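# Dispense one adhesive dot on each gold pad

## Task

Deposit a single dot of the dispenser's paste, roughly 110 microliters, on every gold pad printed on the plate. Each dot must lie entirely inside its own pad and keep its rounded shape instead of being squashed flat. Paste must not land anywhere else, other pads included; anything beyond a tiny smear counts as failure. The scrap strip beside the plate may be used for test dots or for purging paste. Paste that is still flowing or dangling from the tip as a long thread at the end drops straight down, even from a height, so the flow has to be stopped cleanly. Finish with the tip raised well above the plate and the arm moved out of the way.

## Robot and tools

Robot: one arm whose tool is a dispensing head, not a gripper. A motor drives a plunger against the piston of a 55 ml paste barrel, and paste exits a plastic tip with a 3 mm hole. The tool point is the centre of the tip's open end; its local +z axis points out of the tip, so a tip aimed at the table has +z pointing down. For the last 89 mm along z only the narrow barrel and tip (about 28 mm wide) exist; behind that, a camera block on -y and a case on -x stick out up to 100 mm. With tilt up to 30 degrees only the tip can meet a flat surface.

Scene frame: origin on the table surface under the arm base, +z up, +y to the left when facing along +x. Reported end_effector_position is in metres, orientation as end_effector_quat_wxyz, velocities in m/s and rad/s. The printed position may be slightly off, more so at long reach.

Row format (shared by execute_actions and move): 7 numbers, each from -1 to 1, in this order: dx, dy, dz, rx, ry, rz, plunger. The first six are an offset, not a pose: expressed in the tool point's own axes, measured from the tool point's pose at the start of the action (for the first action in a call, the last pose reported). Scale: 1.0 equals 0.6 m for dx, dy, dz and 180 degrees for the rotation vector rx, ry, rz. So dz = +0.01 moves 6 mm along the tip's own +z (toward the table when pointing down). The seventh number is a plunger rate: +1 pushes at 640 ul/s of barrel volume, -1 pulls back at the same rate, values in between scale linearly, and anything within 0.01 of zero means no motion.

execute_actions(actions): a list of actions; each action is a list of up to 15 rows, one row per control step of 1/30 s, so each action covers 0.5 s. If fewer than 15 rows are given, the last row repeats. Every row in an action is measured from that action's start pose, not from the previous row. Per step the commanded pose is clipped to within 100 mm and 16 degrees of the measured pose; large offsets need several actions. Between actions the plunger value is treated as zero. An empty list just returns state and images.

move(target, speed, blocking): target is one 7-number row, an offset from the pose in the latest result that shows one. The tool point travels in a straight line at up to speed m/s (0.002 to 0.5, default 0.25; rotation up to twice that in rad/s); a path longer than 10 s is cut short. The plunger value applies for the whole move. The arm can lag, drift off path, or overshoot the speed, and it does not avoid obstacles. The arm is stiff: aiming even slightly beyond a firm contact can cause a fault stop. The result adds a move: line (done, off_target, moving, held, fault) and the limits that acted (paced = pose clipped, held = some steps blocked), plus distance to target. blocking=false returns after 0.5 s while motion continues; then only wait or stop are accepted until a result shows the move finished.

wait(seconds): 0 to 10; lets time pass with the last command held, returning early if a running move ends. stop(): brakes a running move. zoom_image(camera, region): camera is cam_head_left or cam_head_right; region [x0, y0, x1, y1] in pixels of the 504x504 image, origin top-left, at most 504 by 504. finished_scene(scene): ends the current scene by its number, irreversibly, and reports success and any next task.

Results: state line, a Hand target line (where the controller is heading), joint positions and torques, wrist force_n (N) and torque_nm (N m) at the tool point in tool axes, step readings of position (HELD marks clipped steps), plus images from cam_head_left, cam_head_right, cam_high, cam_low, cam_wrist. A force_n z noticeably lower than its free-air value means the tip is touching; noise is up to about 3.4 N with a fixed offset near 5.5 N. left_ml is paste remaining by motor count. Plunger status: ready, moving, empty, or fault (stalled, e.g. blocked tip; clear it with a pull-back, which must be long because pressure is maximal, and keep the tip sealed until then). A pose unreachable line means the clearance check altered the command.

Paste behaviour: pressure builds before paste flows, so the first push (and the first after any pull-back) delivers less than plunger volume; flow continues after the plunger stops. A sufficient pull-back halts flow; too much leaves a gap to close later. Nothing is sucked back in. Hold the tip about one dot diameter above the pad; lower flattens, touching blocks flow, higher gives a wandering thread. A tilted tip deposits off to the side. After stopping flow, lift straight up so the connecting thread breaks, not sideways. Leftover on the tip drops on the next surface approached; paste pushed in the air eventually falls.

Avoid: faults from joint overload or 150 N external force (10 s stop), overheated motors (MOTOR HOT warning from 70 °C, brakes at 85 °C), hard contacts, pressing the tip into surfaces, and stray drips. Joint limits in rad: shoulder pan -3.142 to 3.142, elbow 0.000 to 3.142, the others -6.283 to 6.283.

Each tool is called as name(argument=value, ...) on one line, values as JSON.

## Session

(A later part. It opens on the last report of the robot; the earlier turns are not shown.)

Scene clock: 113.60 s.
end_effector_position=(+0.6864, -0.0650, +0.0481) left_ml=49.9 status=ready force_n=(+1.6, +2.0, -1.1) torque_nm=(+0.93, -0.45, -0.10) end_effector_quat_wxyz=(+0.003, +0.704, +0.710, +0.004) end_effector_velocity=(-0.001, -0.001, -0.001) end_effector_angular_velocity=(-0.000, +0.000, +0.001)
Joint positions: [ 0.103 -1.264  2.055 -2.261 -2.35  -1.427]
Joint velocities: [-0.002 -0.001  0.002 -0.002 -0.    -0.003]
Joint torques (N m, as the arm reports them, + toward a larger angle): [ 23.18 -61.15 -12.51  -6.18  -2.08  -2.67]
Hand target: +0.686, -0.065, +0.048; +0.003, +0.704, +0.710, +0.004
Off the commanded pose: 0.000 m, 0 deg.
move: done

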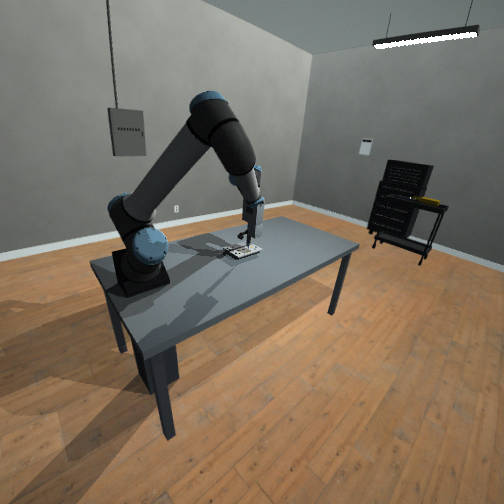

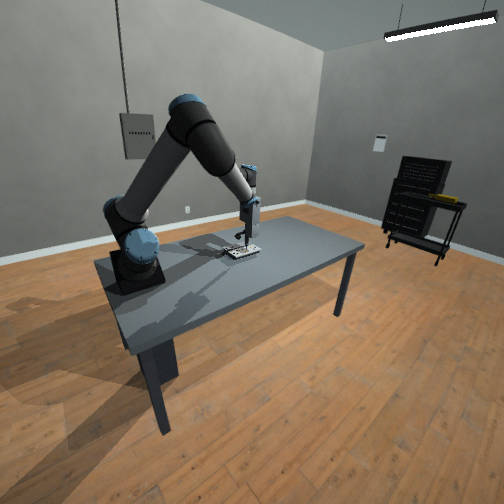

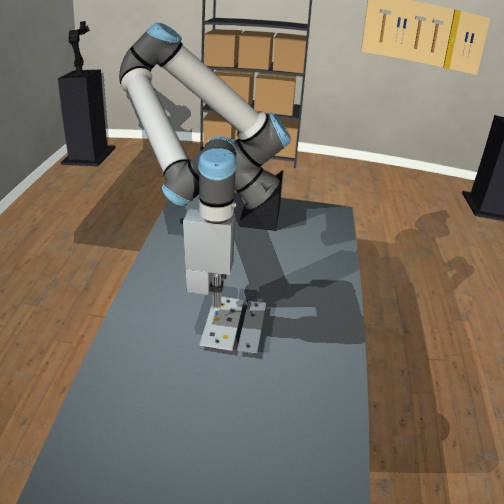

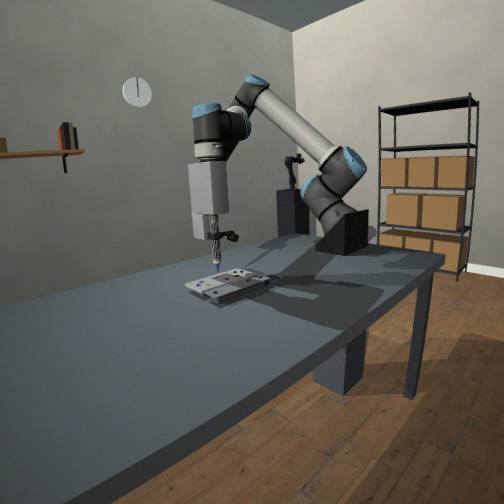

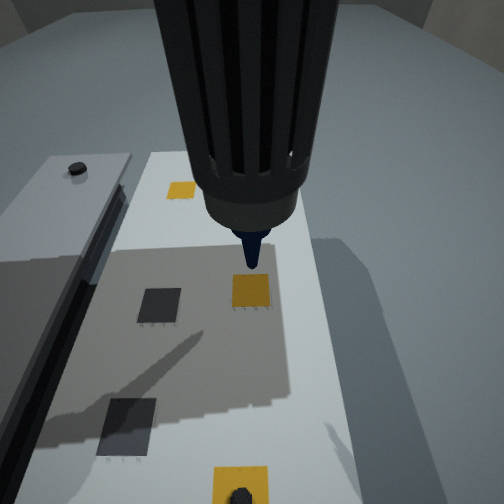

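execute_actions(actions=[[[0,0,0.006,0,0,0,0],[0,0,0.012,0,0,0,0],[0,0,0.018,0,0,0,0],[0,0,0.0235,0,0,0,0]]])

wait(seconds=0.5)

execute_actions(actions=[[[0,0,0,0,0,0,0.6]]])

wait(seconds=10)

wait(seconds=10)

wait(seconds=10)

execute_actions(actions=[[[0,0,0,0,0,0,-0.75],[0,0,0,0,0,0,-0.75],[0,0,0,0,0,0,-0.75],[0,0,0,0,0,0,-0.75],[0,0,0,0,0,0,-0.75],[0,0,-0.005,0,0,0,0],[0,0,-0.01,0,0,0,0],[0,0,-0.02,0,0,0,0],[0,0,-0.03,0,0,0,0],[0,0,-0.04,0,0,0,0],[0,0,-0.055,0,0,0,0]]])

wait(seconds=1.5)

Scene clock: 122.33 s.
end_effector_position=(+0.6865, -0.0650, +0.0342) left_ml=49.9 status=ready force_n=(+2.0, +0.9, -3.8) torque_nm=(+0.48, -0.57, -0.16) end_effector_quat_wxyz=(+0.003, +0.704, +0.710, +0.004) end_effector_velocity=(+0.000, +0.000, -0.002) end_effector_angular_velocity=(+0.001, -0.001, -0.000)
Joint positions: [ 0.089 -1.253  2.068 -2.299 -2.352 -1.446]
Joint velocities: [-0.002  0.001  0.002 -0.006  0.001 -0.003]
Joint torques (N m, as the arm reports them, + toward a larger angle): [ 23.08 -30.17 -12.03  -6.17  -2.09  -2.64]
Hand target: +0.687, -0.065, +0.034; +0.003, +0.704, +0.710, +0.004
Off the commanded pose: 0.000 m, 0 deg.
Step readings (end_effector_position):
0: (+0.6863, -0.0651, +0.0481)
1: (+0.6863, -0.0651, +0.0481)
2: (+0.6864, -0.0651, +0.0477)
4: (+0.6864, -0.0652, +0.0445)
8: (+0.6863, -0.0651, +0.0366)
15: end_effector_position above

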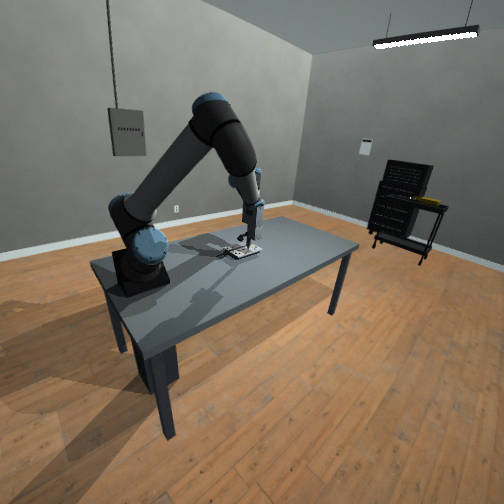

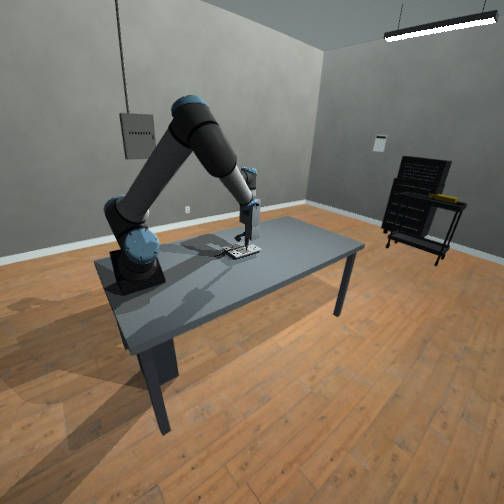

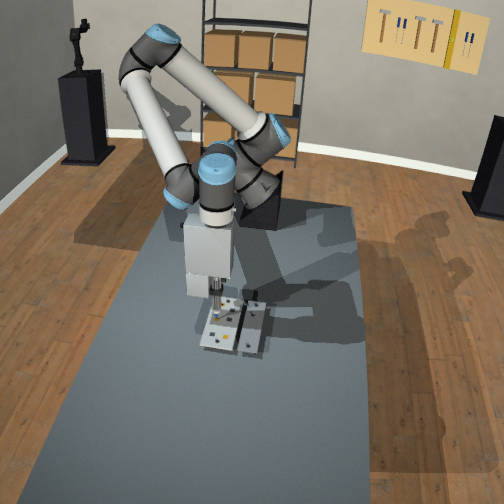

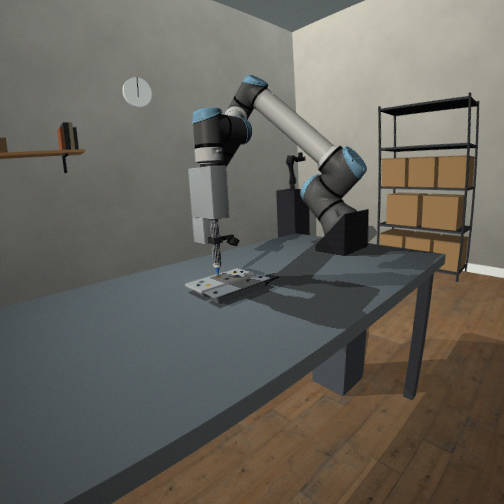

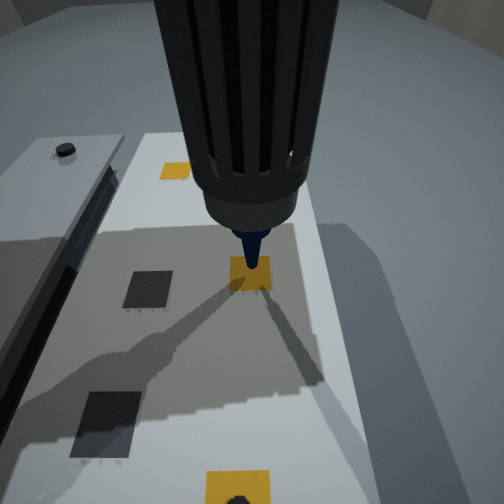

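Scene clock: 122.83 s.
end_effector_position=(+0.6865, -0.0650, +0.0340) left_ml=49.9 status=ready force_n=(-0.5, +2.4, -1.1) torque_nm=(+1.00, +0.31, -0.13) end_effector_quat_wxyz=(+0.003, +0.704, +0.710, +0.004) end_effector_velocity=(+0.000, -0.000, +0.000) end_effector_angular_velocity=(-0.001, -0.001, -0.000)
Joint positions: [ 0.089 -1.253  2.068 -2.299 -2.352 -1.447]
Joint velocities: [ 0.001 -0.    -0.    -0.    -0.001  0.001]
Joint torques (N m, as the arm reports them, + toward a larger angle): [ 24.41 -27.37 -11.79  -6.15  -1.93  -2.99]
Hand target: +0.687, -0.065, +0.034; +0.003, +0.704, +0.710, +0.004
Off the commanded pose: 0.000 m, 0 deg.
wait: 0.50 s; at rest by 0.17 s

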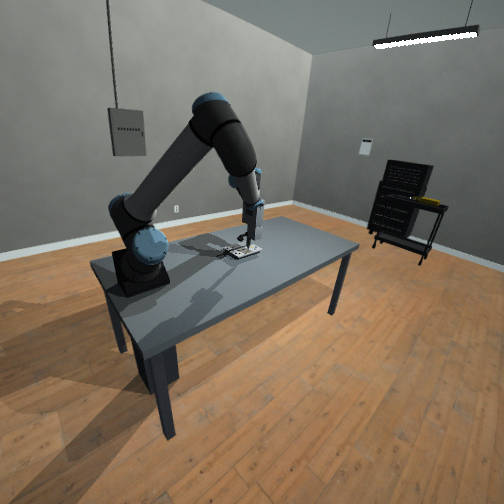

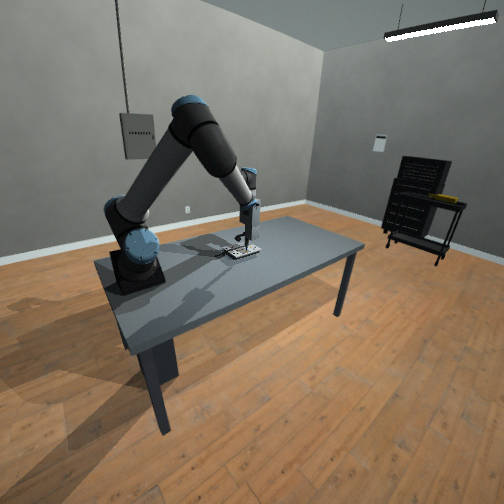

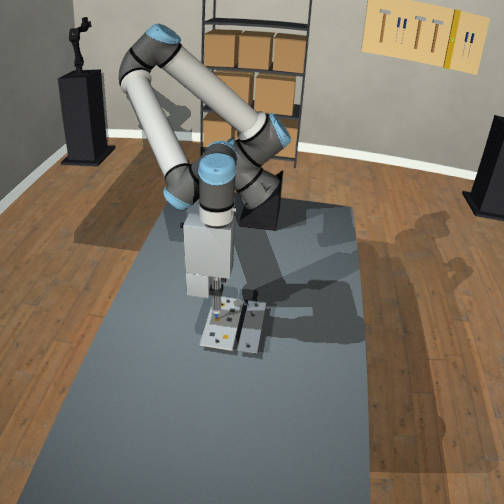

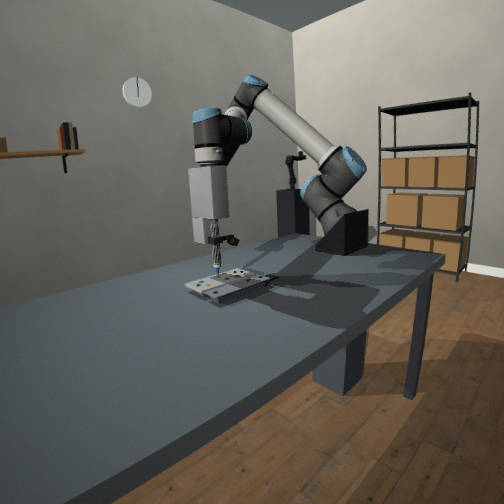

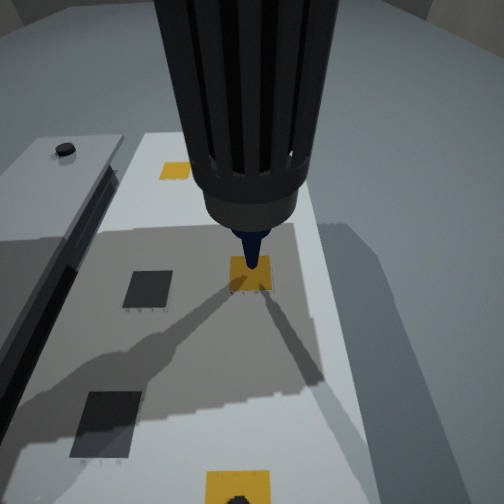

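Scene clock: 123.33 s.
end_effector_position=(+0.6865, -0.0650, +0.0340) left_ml=49.8 status=moving force_n=(+0.9, +0.1, -1.0) torque_nm=(+0.19, -0.18, -0.13) end_effector_quat_wxyz=(+0.003, +0.704, +0.710, +0.004) end_effector_velocity=(+0.001, -0.000, +0.001) end_effector_angular_velocity=(-0.001, -0.002, +0.000)
Joint positions: [ 0.089 -1.253  2.068 -2.299 -2.352 -1.447]
Joint velocities: [ 0.001 -0.001  0.    -0.001 -0.001 -0.001]
Joint torques (N m, as the arm reports them, + toward a larger angle): [ 24.43 -27.8  -11.57  -6.    -2.12  -2.71]
Hand target: +0.687, -0.065, +0.034; +0.003, +0.704, +0.710, +0.004
Off the commanded pose: 0.000 m, 0 deg.
Step readings (end_effector_position):
0: (+0.6865, -0.0650, +0.0340)
1: (+0.6865, -0.0650, +0.0340)
2: (+0.6865, -0.0650, +0.0340)
4: (+0.6865, -0.0650, +0.0340)
8: (+0.6865, -0.0650, +0.0340)
15: end_effector_position above

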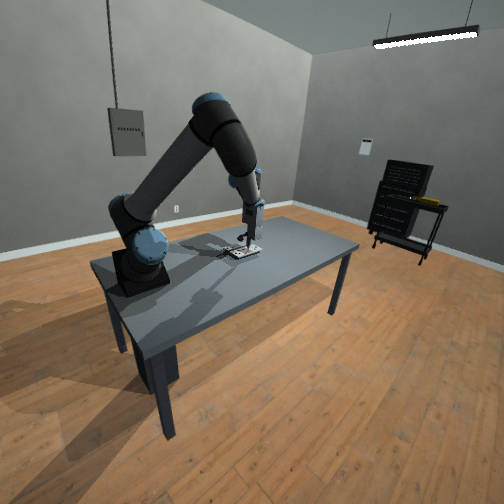

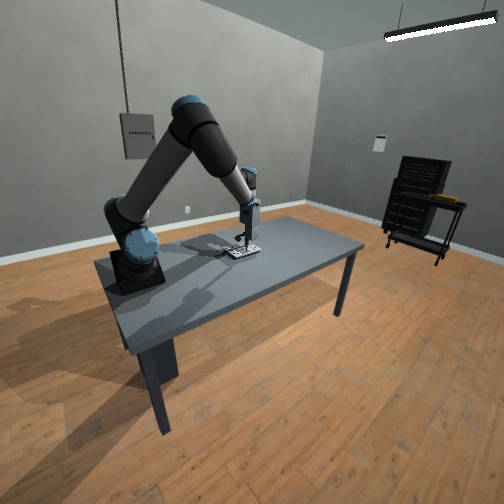

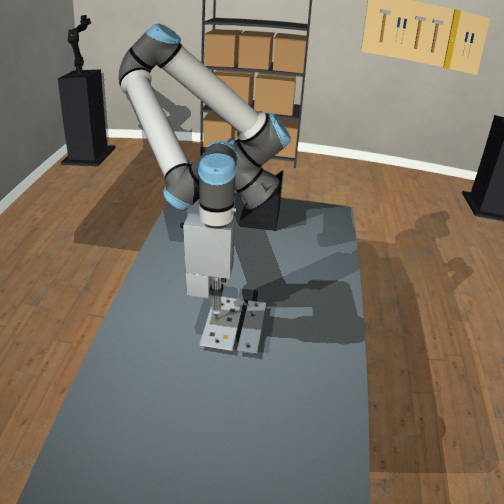

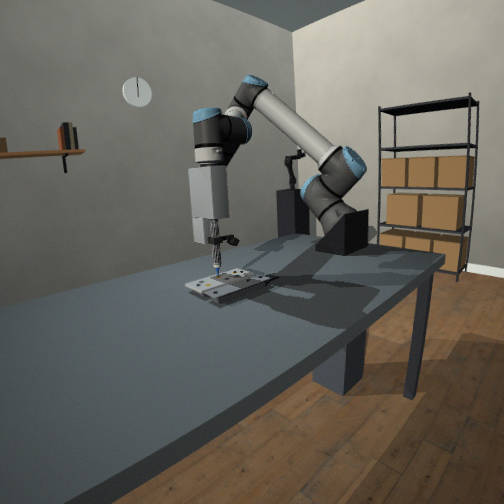

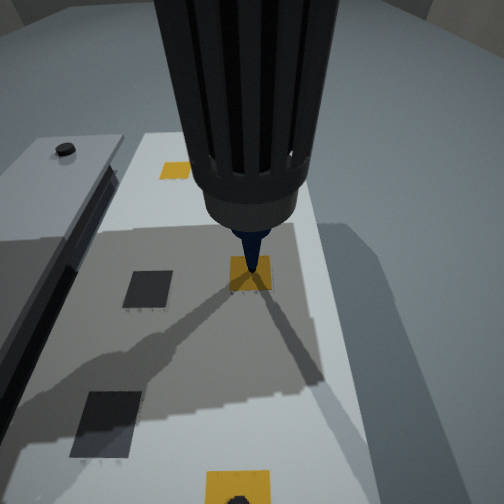

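Scene clock: 133.33 s.
end_effector_position=(+0.6865, -0.0650, +0.0340) left_ml=49.8 status=ready force_n=(+1.4, -0.1, -2.2) torque_nm=(+0.10, -0.46, -0.09) end_effector_quat_wxyz=(+0.003, +0.704, +0.710, +0.004) end_effector_velocity=(+0.000, -0.000, -0.000) end_effector_angular_velocity=(-0.000, +0.001, -0.001)
Joint positions: [ 0.089 -1.253  2.068 -2.299 -2.352 -1.447]
Joint velocities: [-0.001  0.    -0.     0.    -0.     0.001]
Joint torques (N m, as the arm reports them, + toward a larger angle): [ 25.65 -30.16 -12.95  -5.64  -2.06  -2.47]
Hand target: +0.687, -0.065, +0.034; +0.003, +0.704, +0.710, +0.004
Off the commanded pose: 0.000 m, 0 deg.
wait: 10.00 s; at rest by 0.20 s

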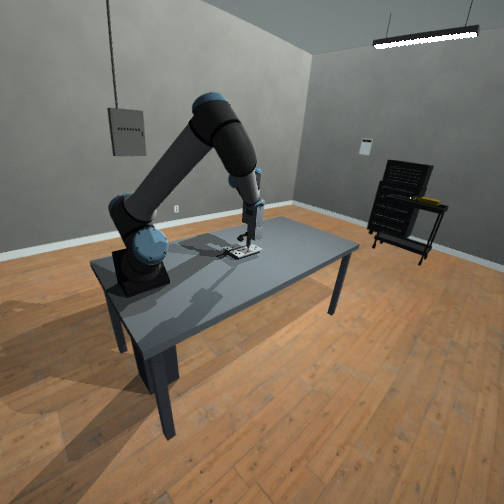

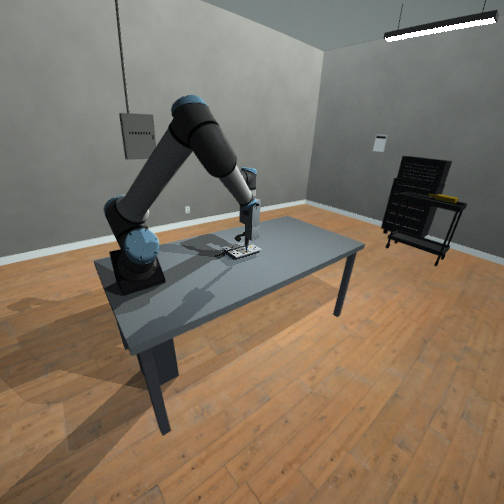

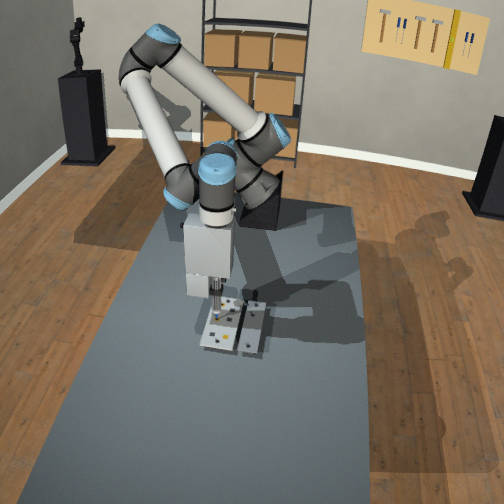

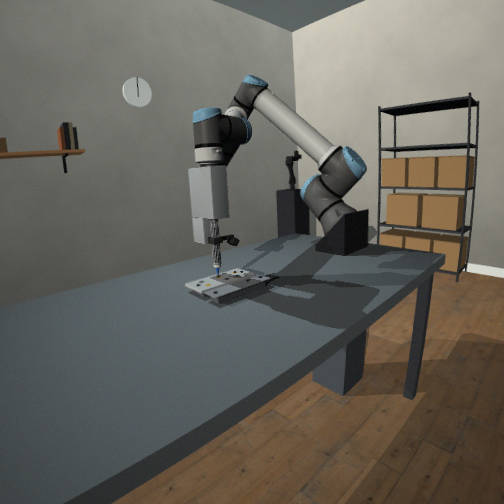

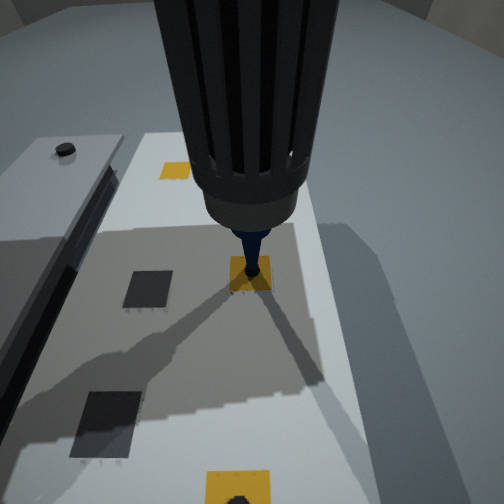

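Scene clock: 143.33 s.
end_effector_position=(+0.6865, -0.0650, +0.0340) left_ml=49.8 status=ready force_n=(+2.0, +0.7, -2.8) torque_nm=(+0.35, -0.59, -0.14) end_effector_quat_wxyz=(+0.003, +0.704, +0.710, +0.004) end_effector_velocity=(+0.001, +0.000, +0.000) end_effector_angular_velocity=(+0.000, -0.001, +0.000)
Joint positions: [ 0.089 -1.253  2.068 -2.299 -2.352 -1.447]
Joint velocities: [ 0.     0.001 -0.001 -0.001  0.    -0.   ]
Joint torques (N m, as the arm reports them, + toward a larger angle): [ 27.12 -34.78 -14.17  -5.12  -1.53  -1.99]
Hand target: +0.687, -0.065, +0.034; +0.003, +0.704, +0.710, +0.004
Off the commanded pose: 0.000 m, 0 deg.
wait: 10.00 s; at rest by 0.17 s

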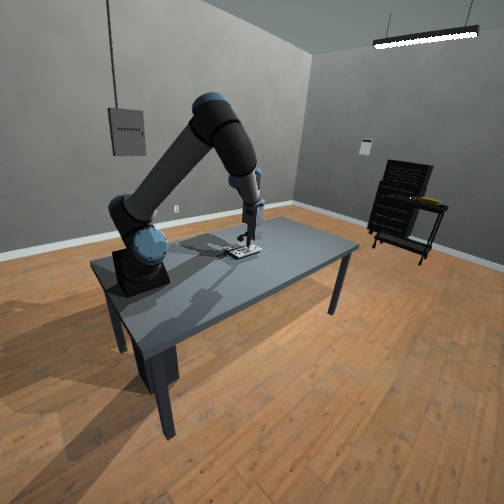

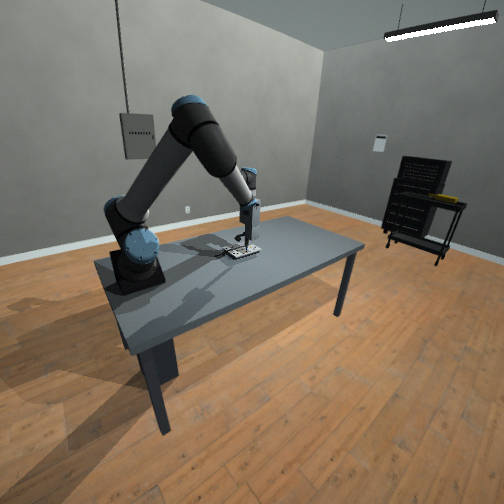

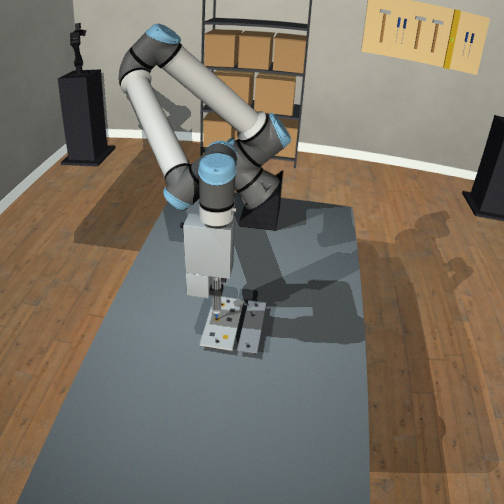

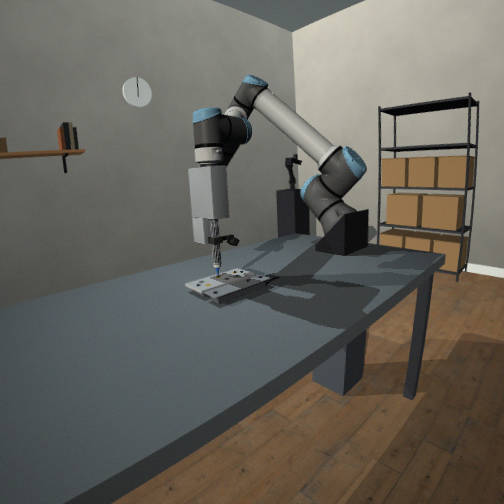

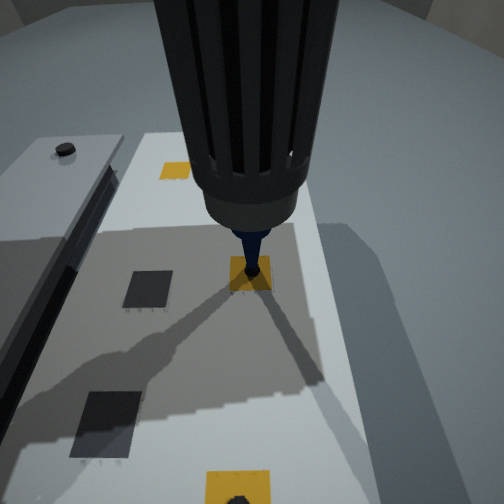

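Scene clock: 153.33 s.
end_effector_position=(+0.6865, -0.0650, +0.0340) left_ml=49.8 status=ready force_n=(+1.4, +0.2, +0.0) torque_nm=(+0.21, -0.40, -0.10) end_effector_quat_wxyz=(+0.003, +0.704, +0.710, +0.004) end_effector_velocity=(+0.000, -0.001, +0.001) end_effector_angular_velocity=(-0.000, -0.001, -0.003)
Joint positions: [ 0.089 -1.253  2.068 -2.299 -2.352 -1.447]
Joint velocities: [ 0.    -0.001 -0.    -0.    -0.     0.003]
Joint torques (N m, as the arm reports them, + toward a larger angle): [ 28.98 -37.93 -15.06  -4.64  -1.52  -1.69]
Hand target: +0.687, -0.065, +0.034; +0.003, +0.704, +0.710, +0.004
Off the commanded pose: 0.000 m, 0 deg.
wait: 10.00 s; at rest by 0.17 s

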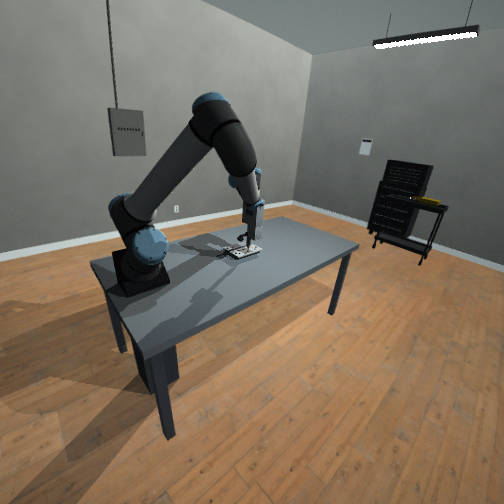

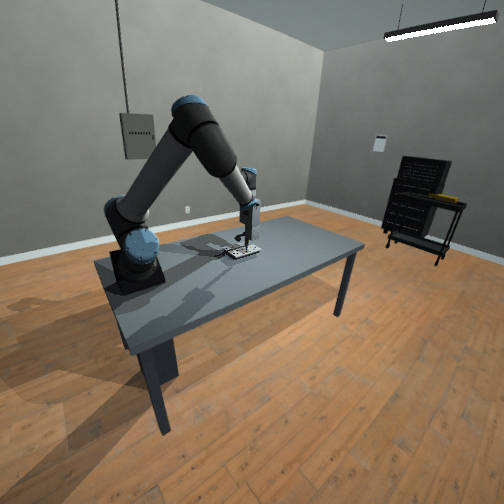

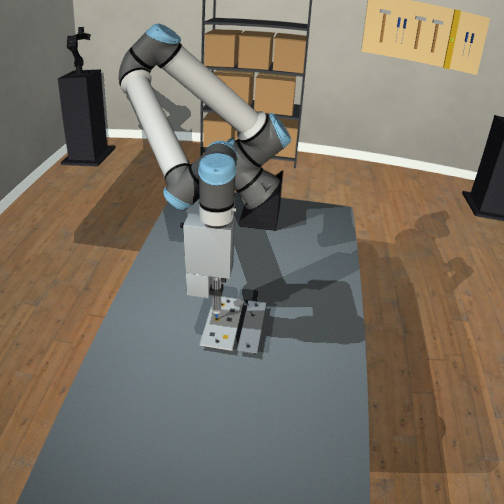

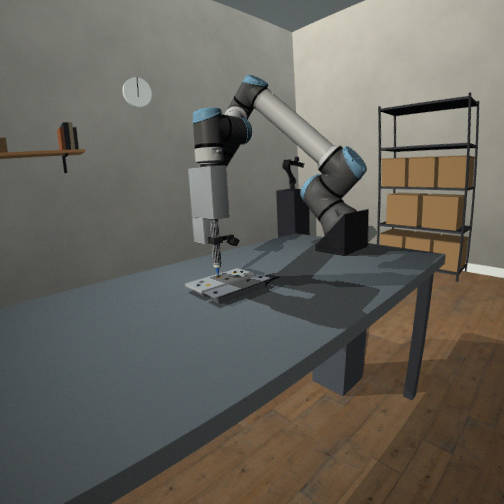

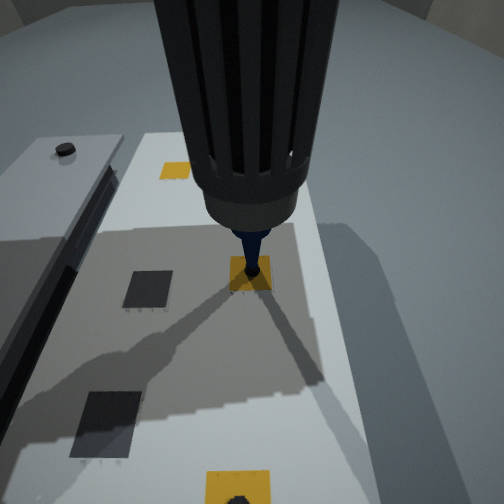

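Scene clock: 153.83 s.
end_effector_position=(+0.6864, -0.0652, +0.0613) left_ml=49.8 status=ready force_n=(+2.0, +2.1, -2.3) torque_nm=(+0.86, -0.72, -0.11) end_effector_quat_wxyz=(+0.004, +0.704, +0.710, +0.005) end_effector_velocity=(-0.002, -0.000, +0.070) end_effector_angular_velocity=(-0.002, +0.006, +0.002)
Joint positions: [ 0.116 -1.275  2.044 -2.229 -2.349 -1.41 ]
Joint velocities: [ 0.07  -0.047 -0.075  0.199  0.007  0.102]
Joint torques (N m, as the arm reports them, + toward a larger angle): [ 48.02 -47.05 -36.02  -1.1    2.59   2.81]
Hand target: +0.686, -0.065, +0.067; +0.003, +0.704, +0.710, +0.004
Off the commanded pose: 0.006 m, 0 deg.
Step readings (end_effector_position):
0: (+0.6865, -0.0650, +0.0340)
1: (+0.6865, -0.0650, +0.0340)
2: (+0.6865, -0.0650, +0.0340)
4: (+0.6865, -0.0650, +0.0340)
8: (+0.6862, -0.0650, +0.0351)
15: end_effector_position above

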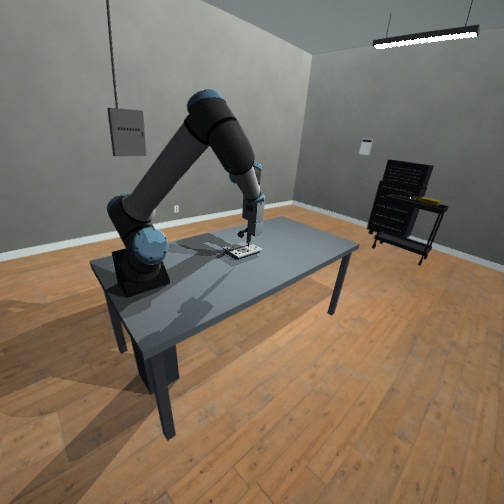

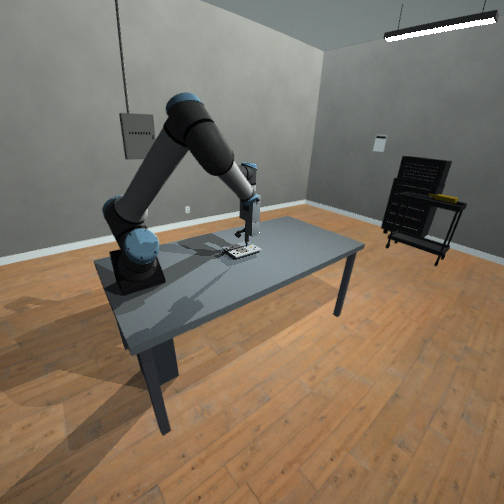

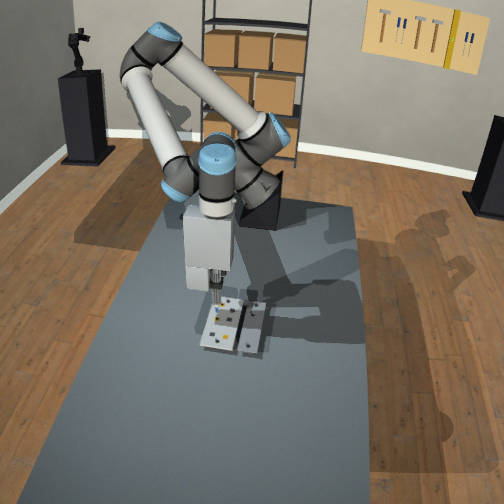

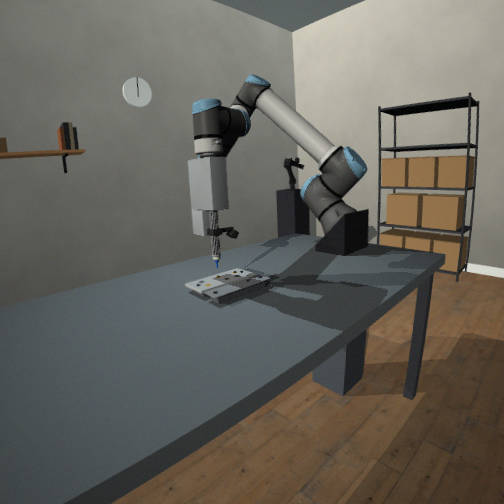

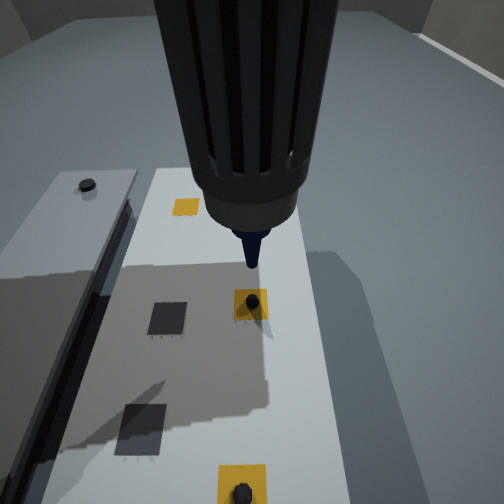

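Scene clock: 155.33 s.
end_effector_position=(+0.6862, -0.0651, +0.0669) left_ml=49.8 status=ready force_n=(+0.3, +2.0, -3.5) torque_nm=(+0.87, +0.08, -0.12) end_effector_quat_wxyz=(+0.003, +0.704, +0.710, +0.004) end_effector_velocity=(+0.001, +0.000, +0.001) end_effector_angular_velocity=(+0.000, -0.001, +0.001)
Joint positions: [ 0.122 -1.278  2.037 -2.212 -2.348 -1.401]
Joint velocities: [ 0.001 -0.    -0.001  0.     0.    -0.001]
Joint torques (N m, as the arm reports them, + toward a larger angle): [ 55.8  -61.27 -40.16  -0.4    2.11   3.01]
Hand target: +0.686, -0.065, +0.067; +0.003, +0.704, +0.710, +0.004
Off the commanded pose: 0.000 m, 0 deg.
wait: 1.50 s; at rest by 0.27 s

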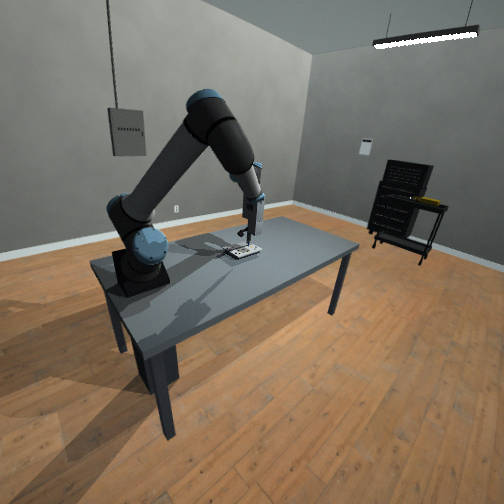

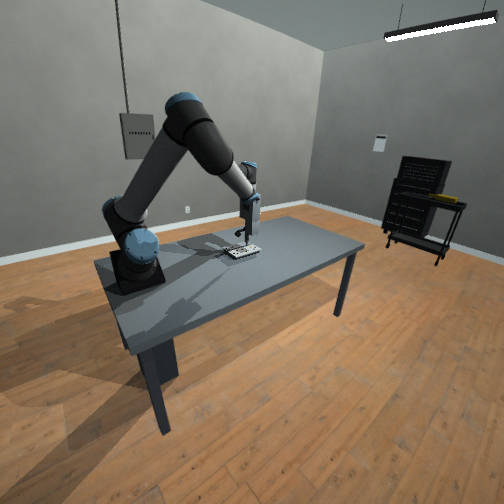

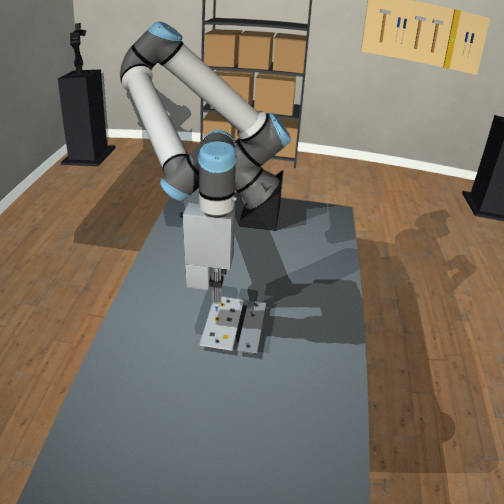

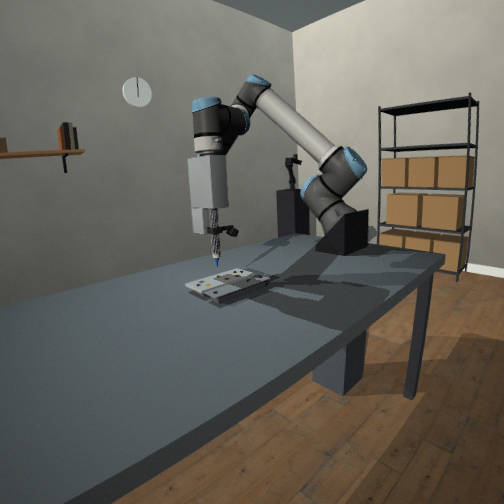

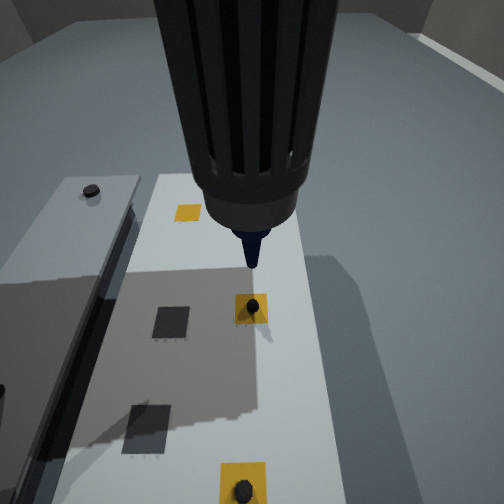

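move(target=[0.068,0.115,0.026,0,0,0,0], speed=0.15)

Scene clock: 161.63 s.
end_effector_position=(+0.7549, -0.0238, +0.0521) left_ml=49.8 status=ready force_n=(+1.6, +1.7, -1.5) torque_nm=(+0.72, -0.50, -0.18) end_effector_quat_wxyz=(+0.003, +0.704, +0.710, +0.004) end_effector_velocity=(+0.002, +0.000, +0.001) end_effector_angular_velocity=(-0.000, -0.001, -0.000)
Joint positions: [ 0.134 -1.138  1.915 -2.219 -2.347 -1.385]
Joint velocities: [ 0.001  0.002 -0.004  0.001 -0.     0.   ]
Joint torques (N m, as the arm reports them, + toward a larger angle): [ 63.61 -34.02 -39.38  -0.52  -1.32   2.82]
Hand target: +0.755, -0.024, +0.052; +0.003, +0.704, +0.710, +0.004
Off the commanded pose: 0.000 m, 0 deg.
move: done

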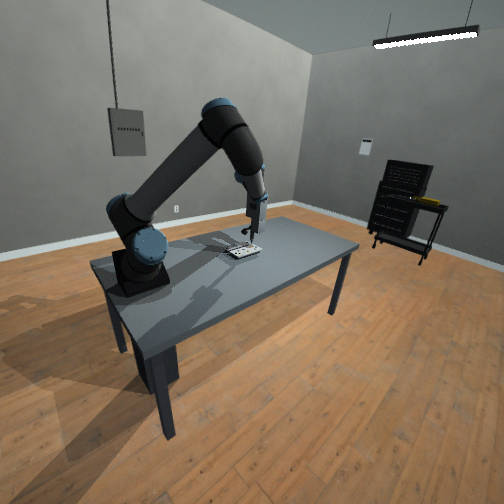

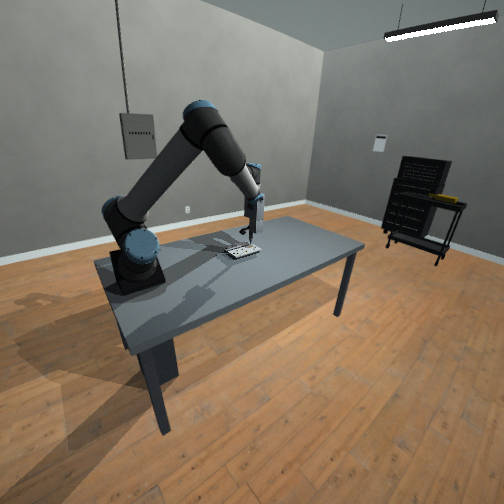

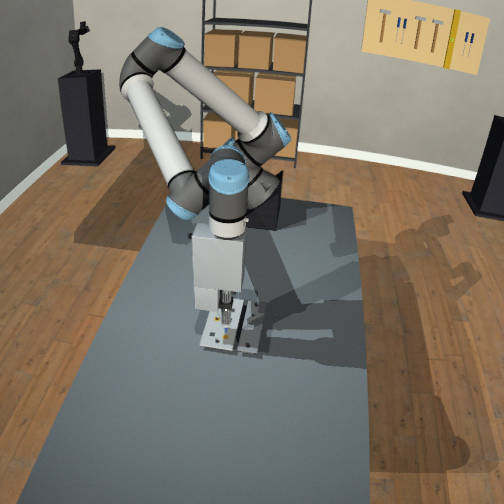

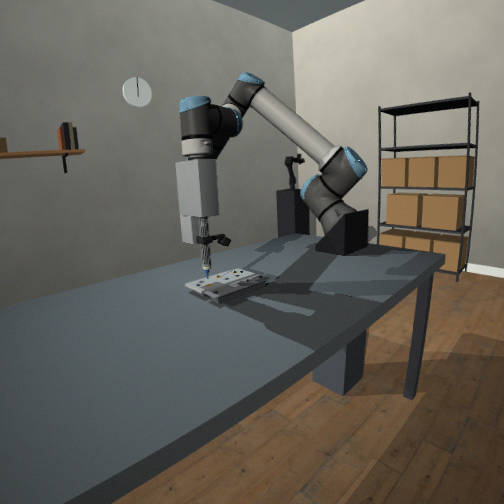

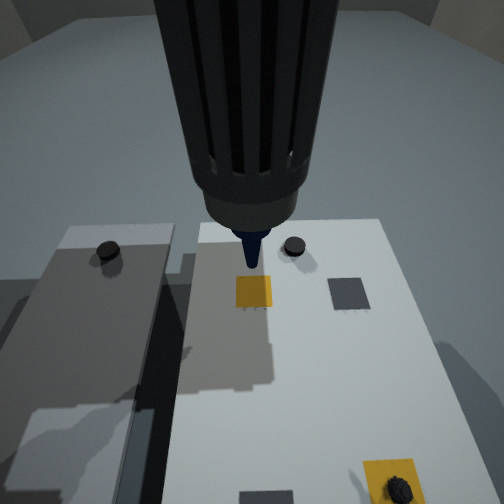

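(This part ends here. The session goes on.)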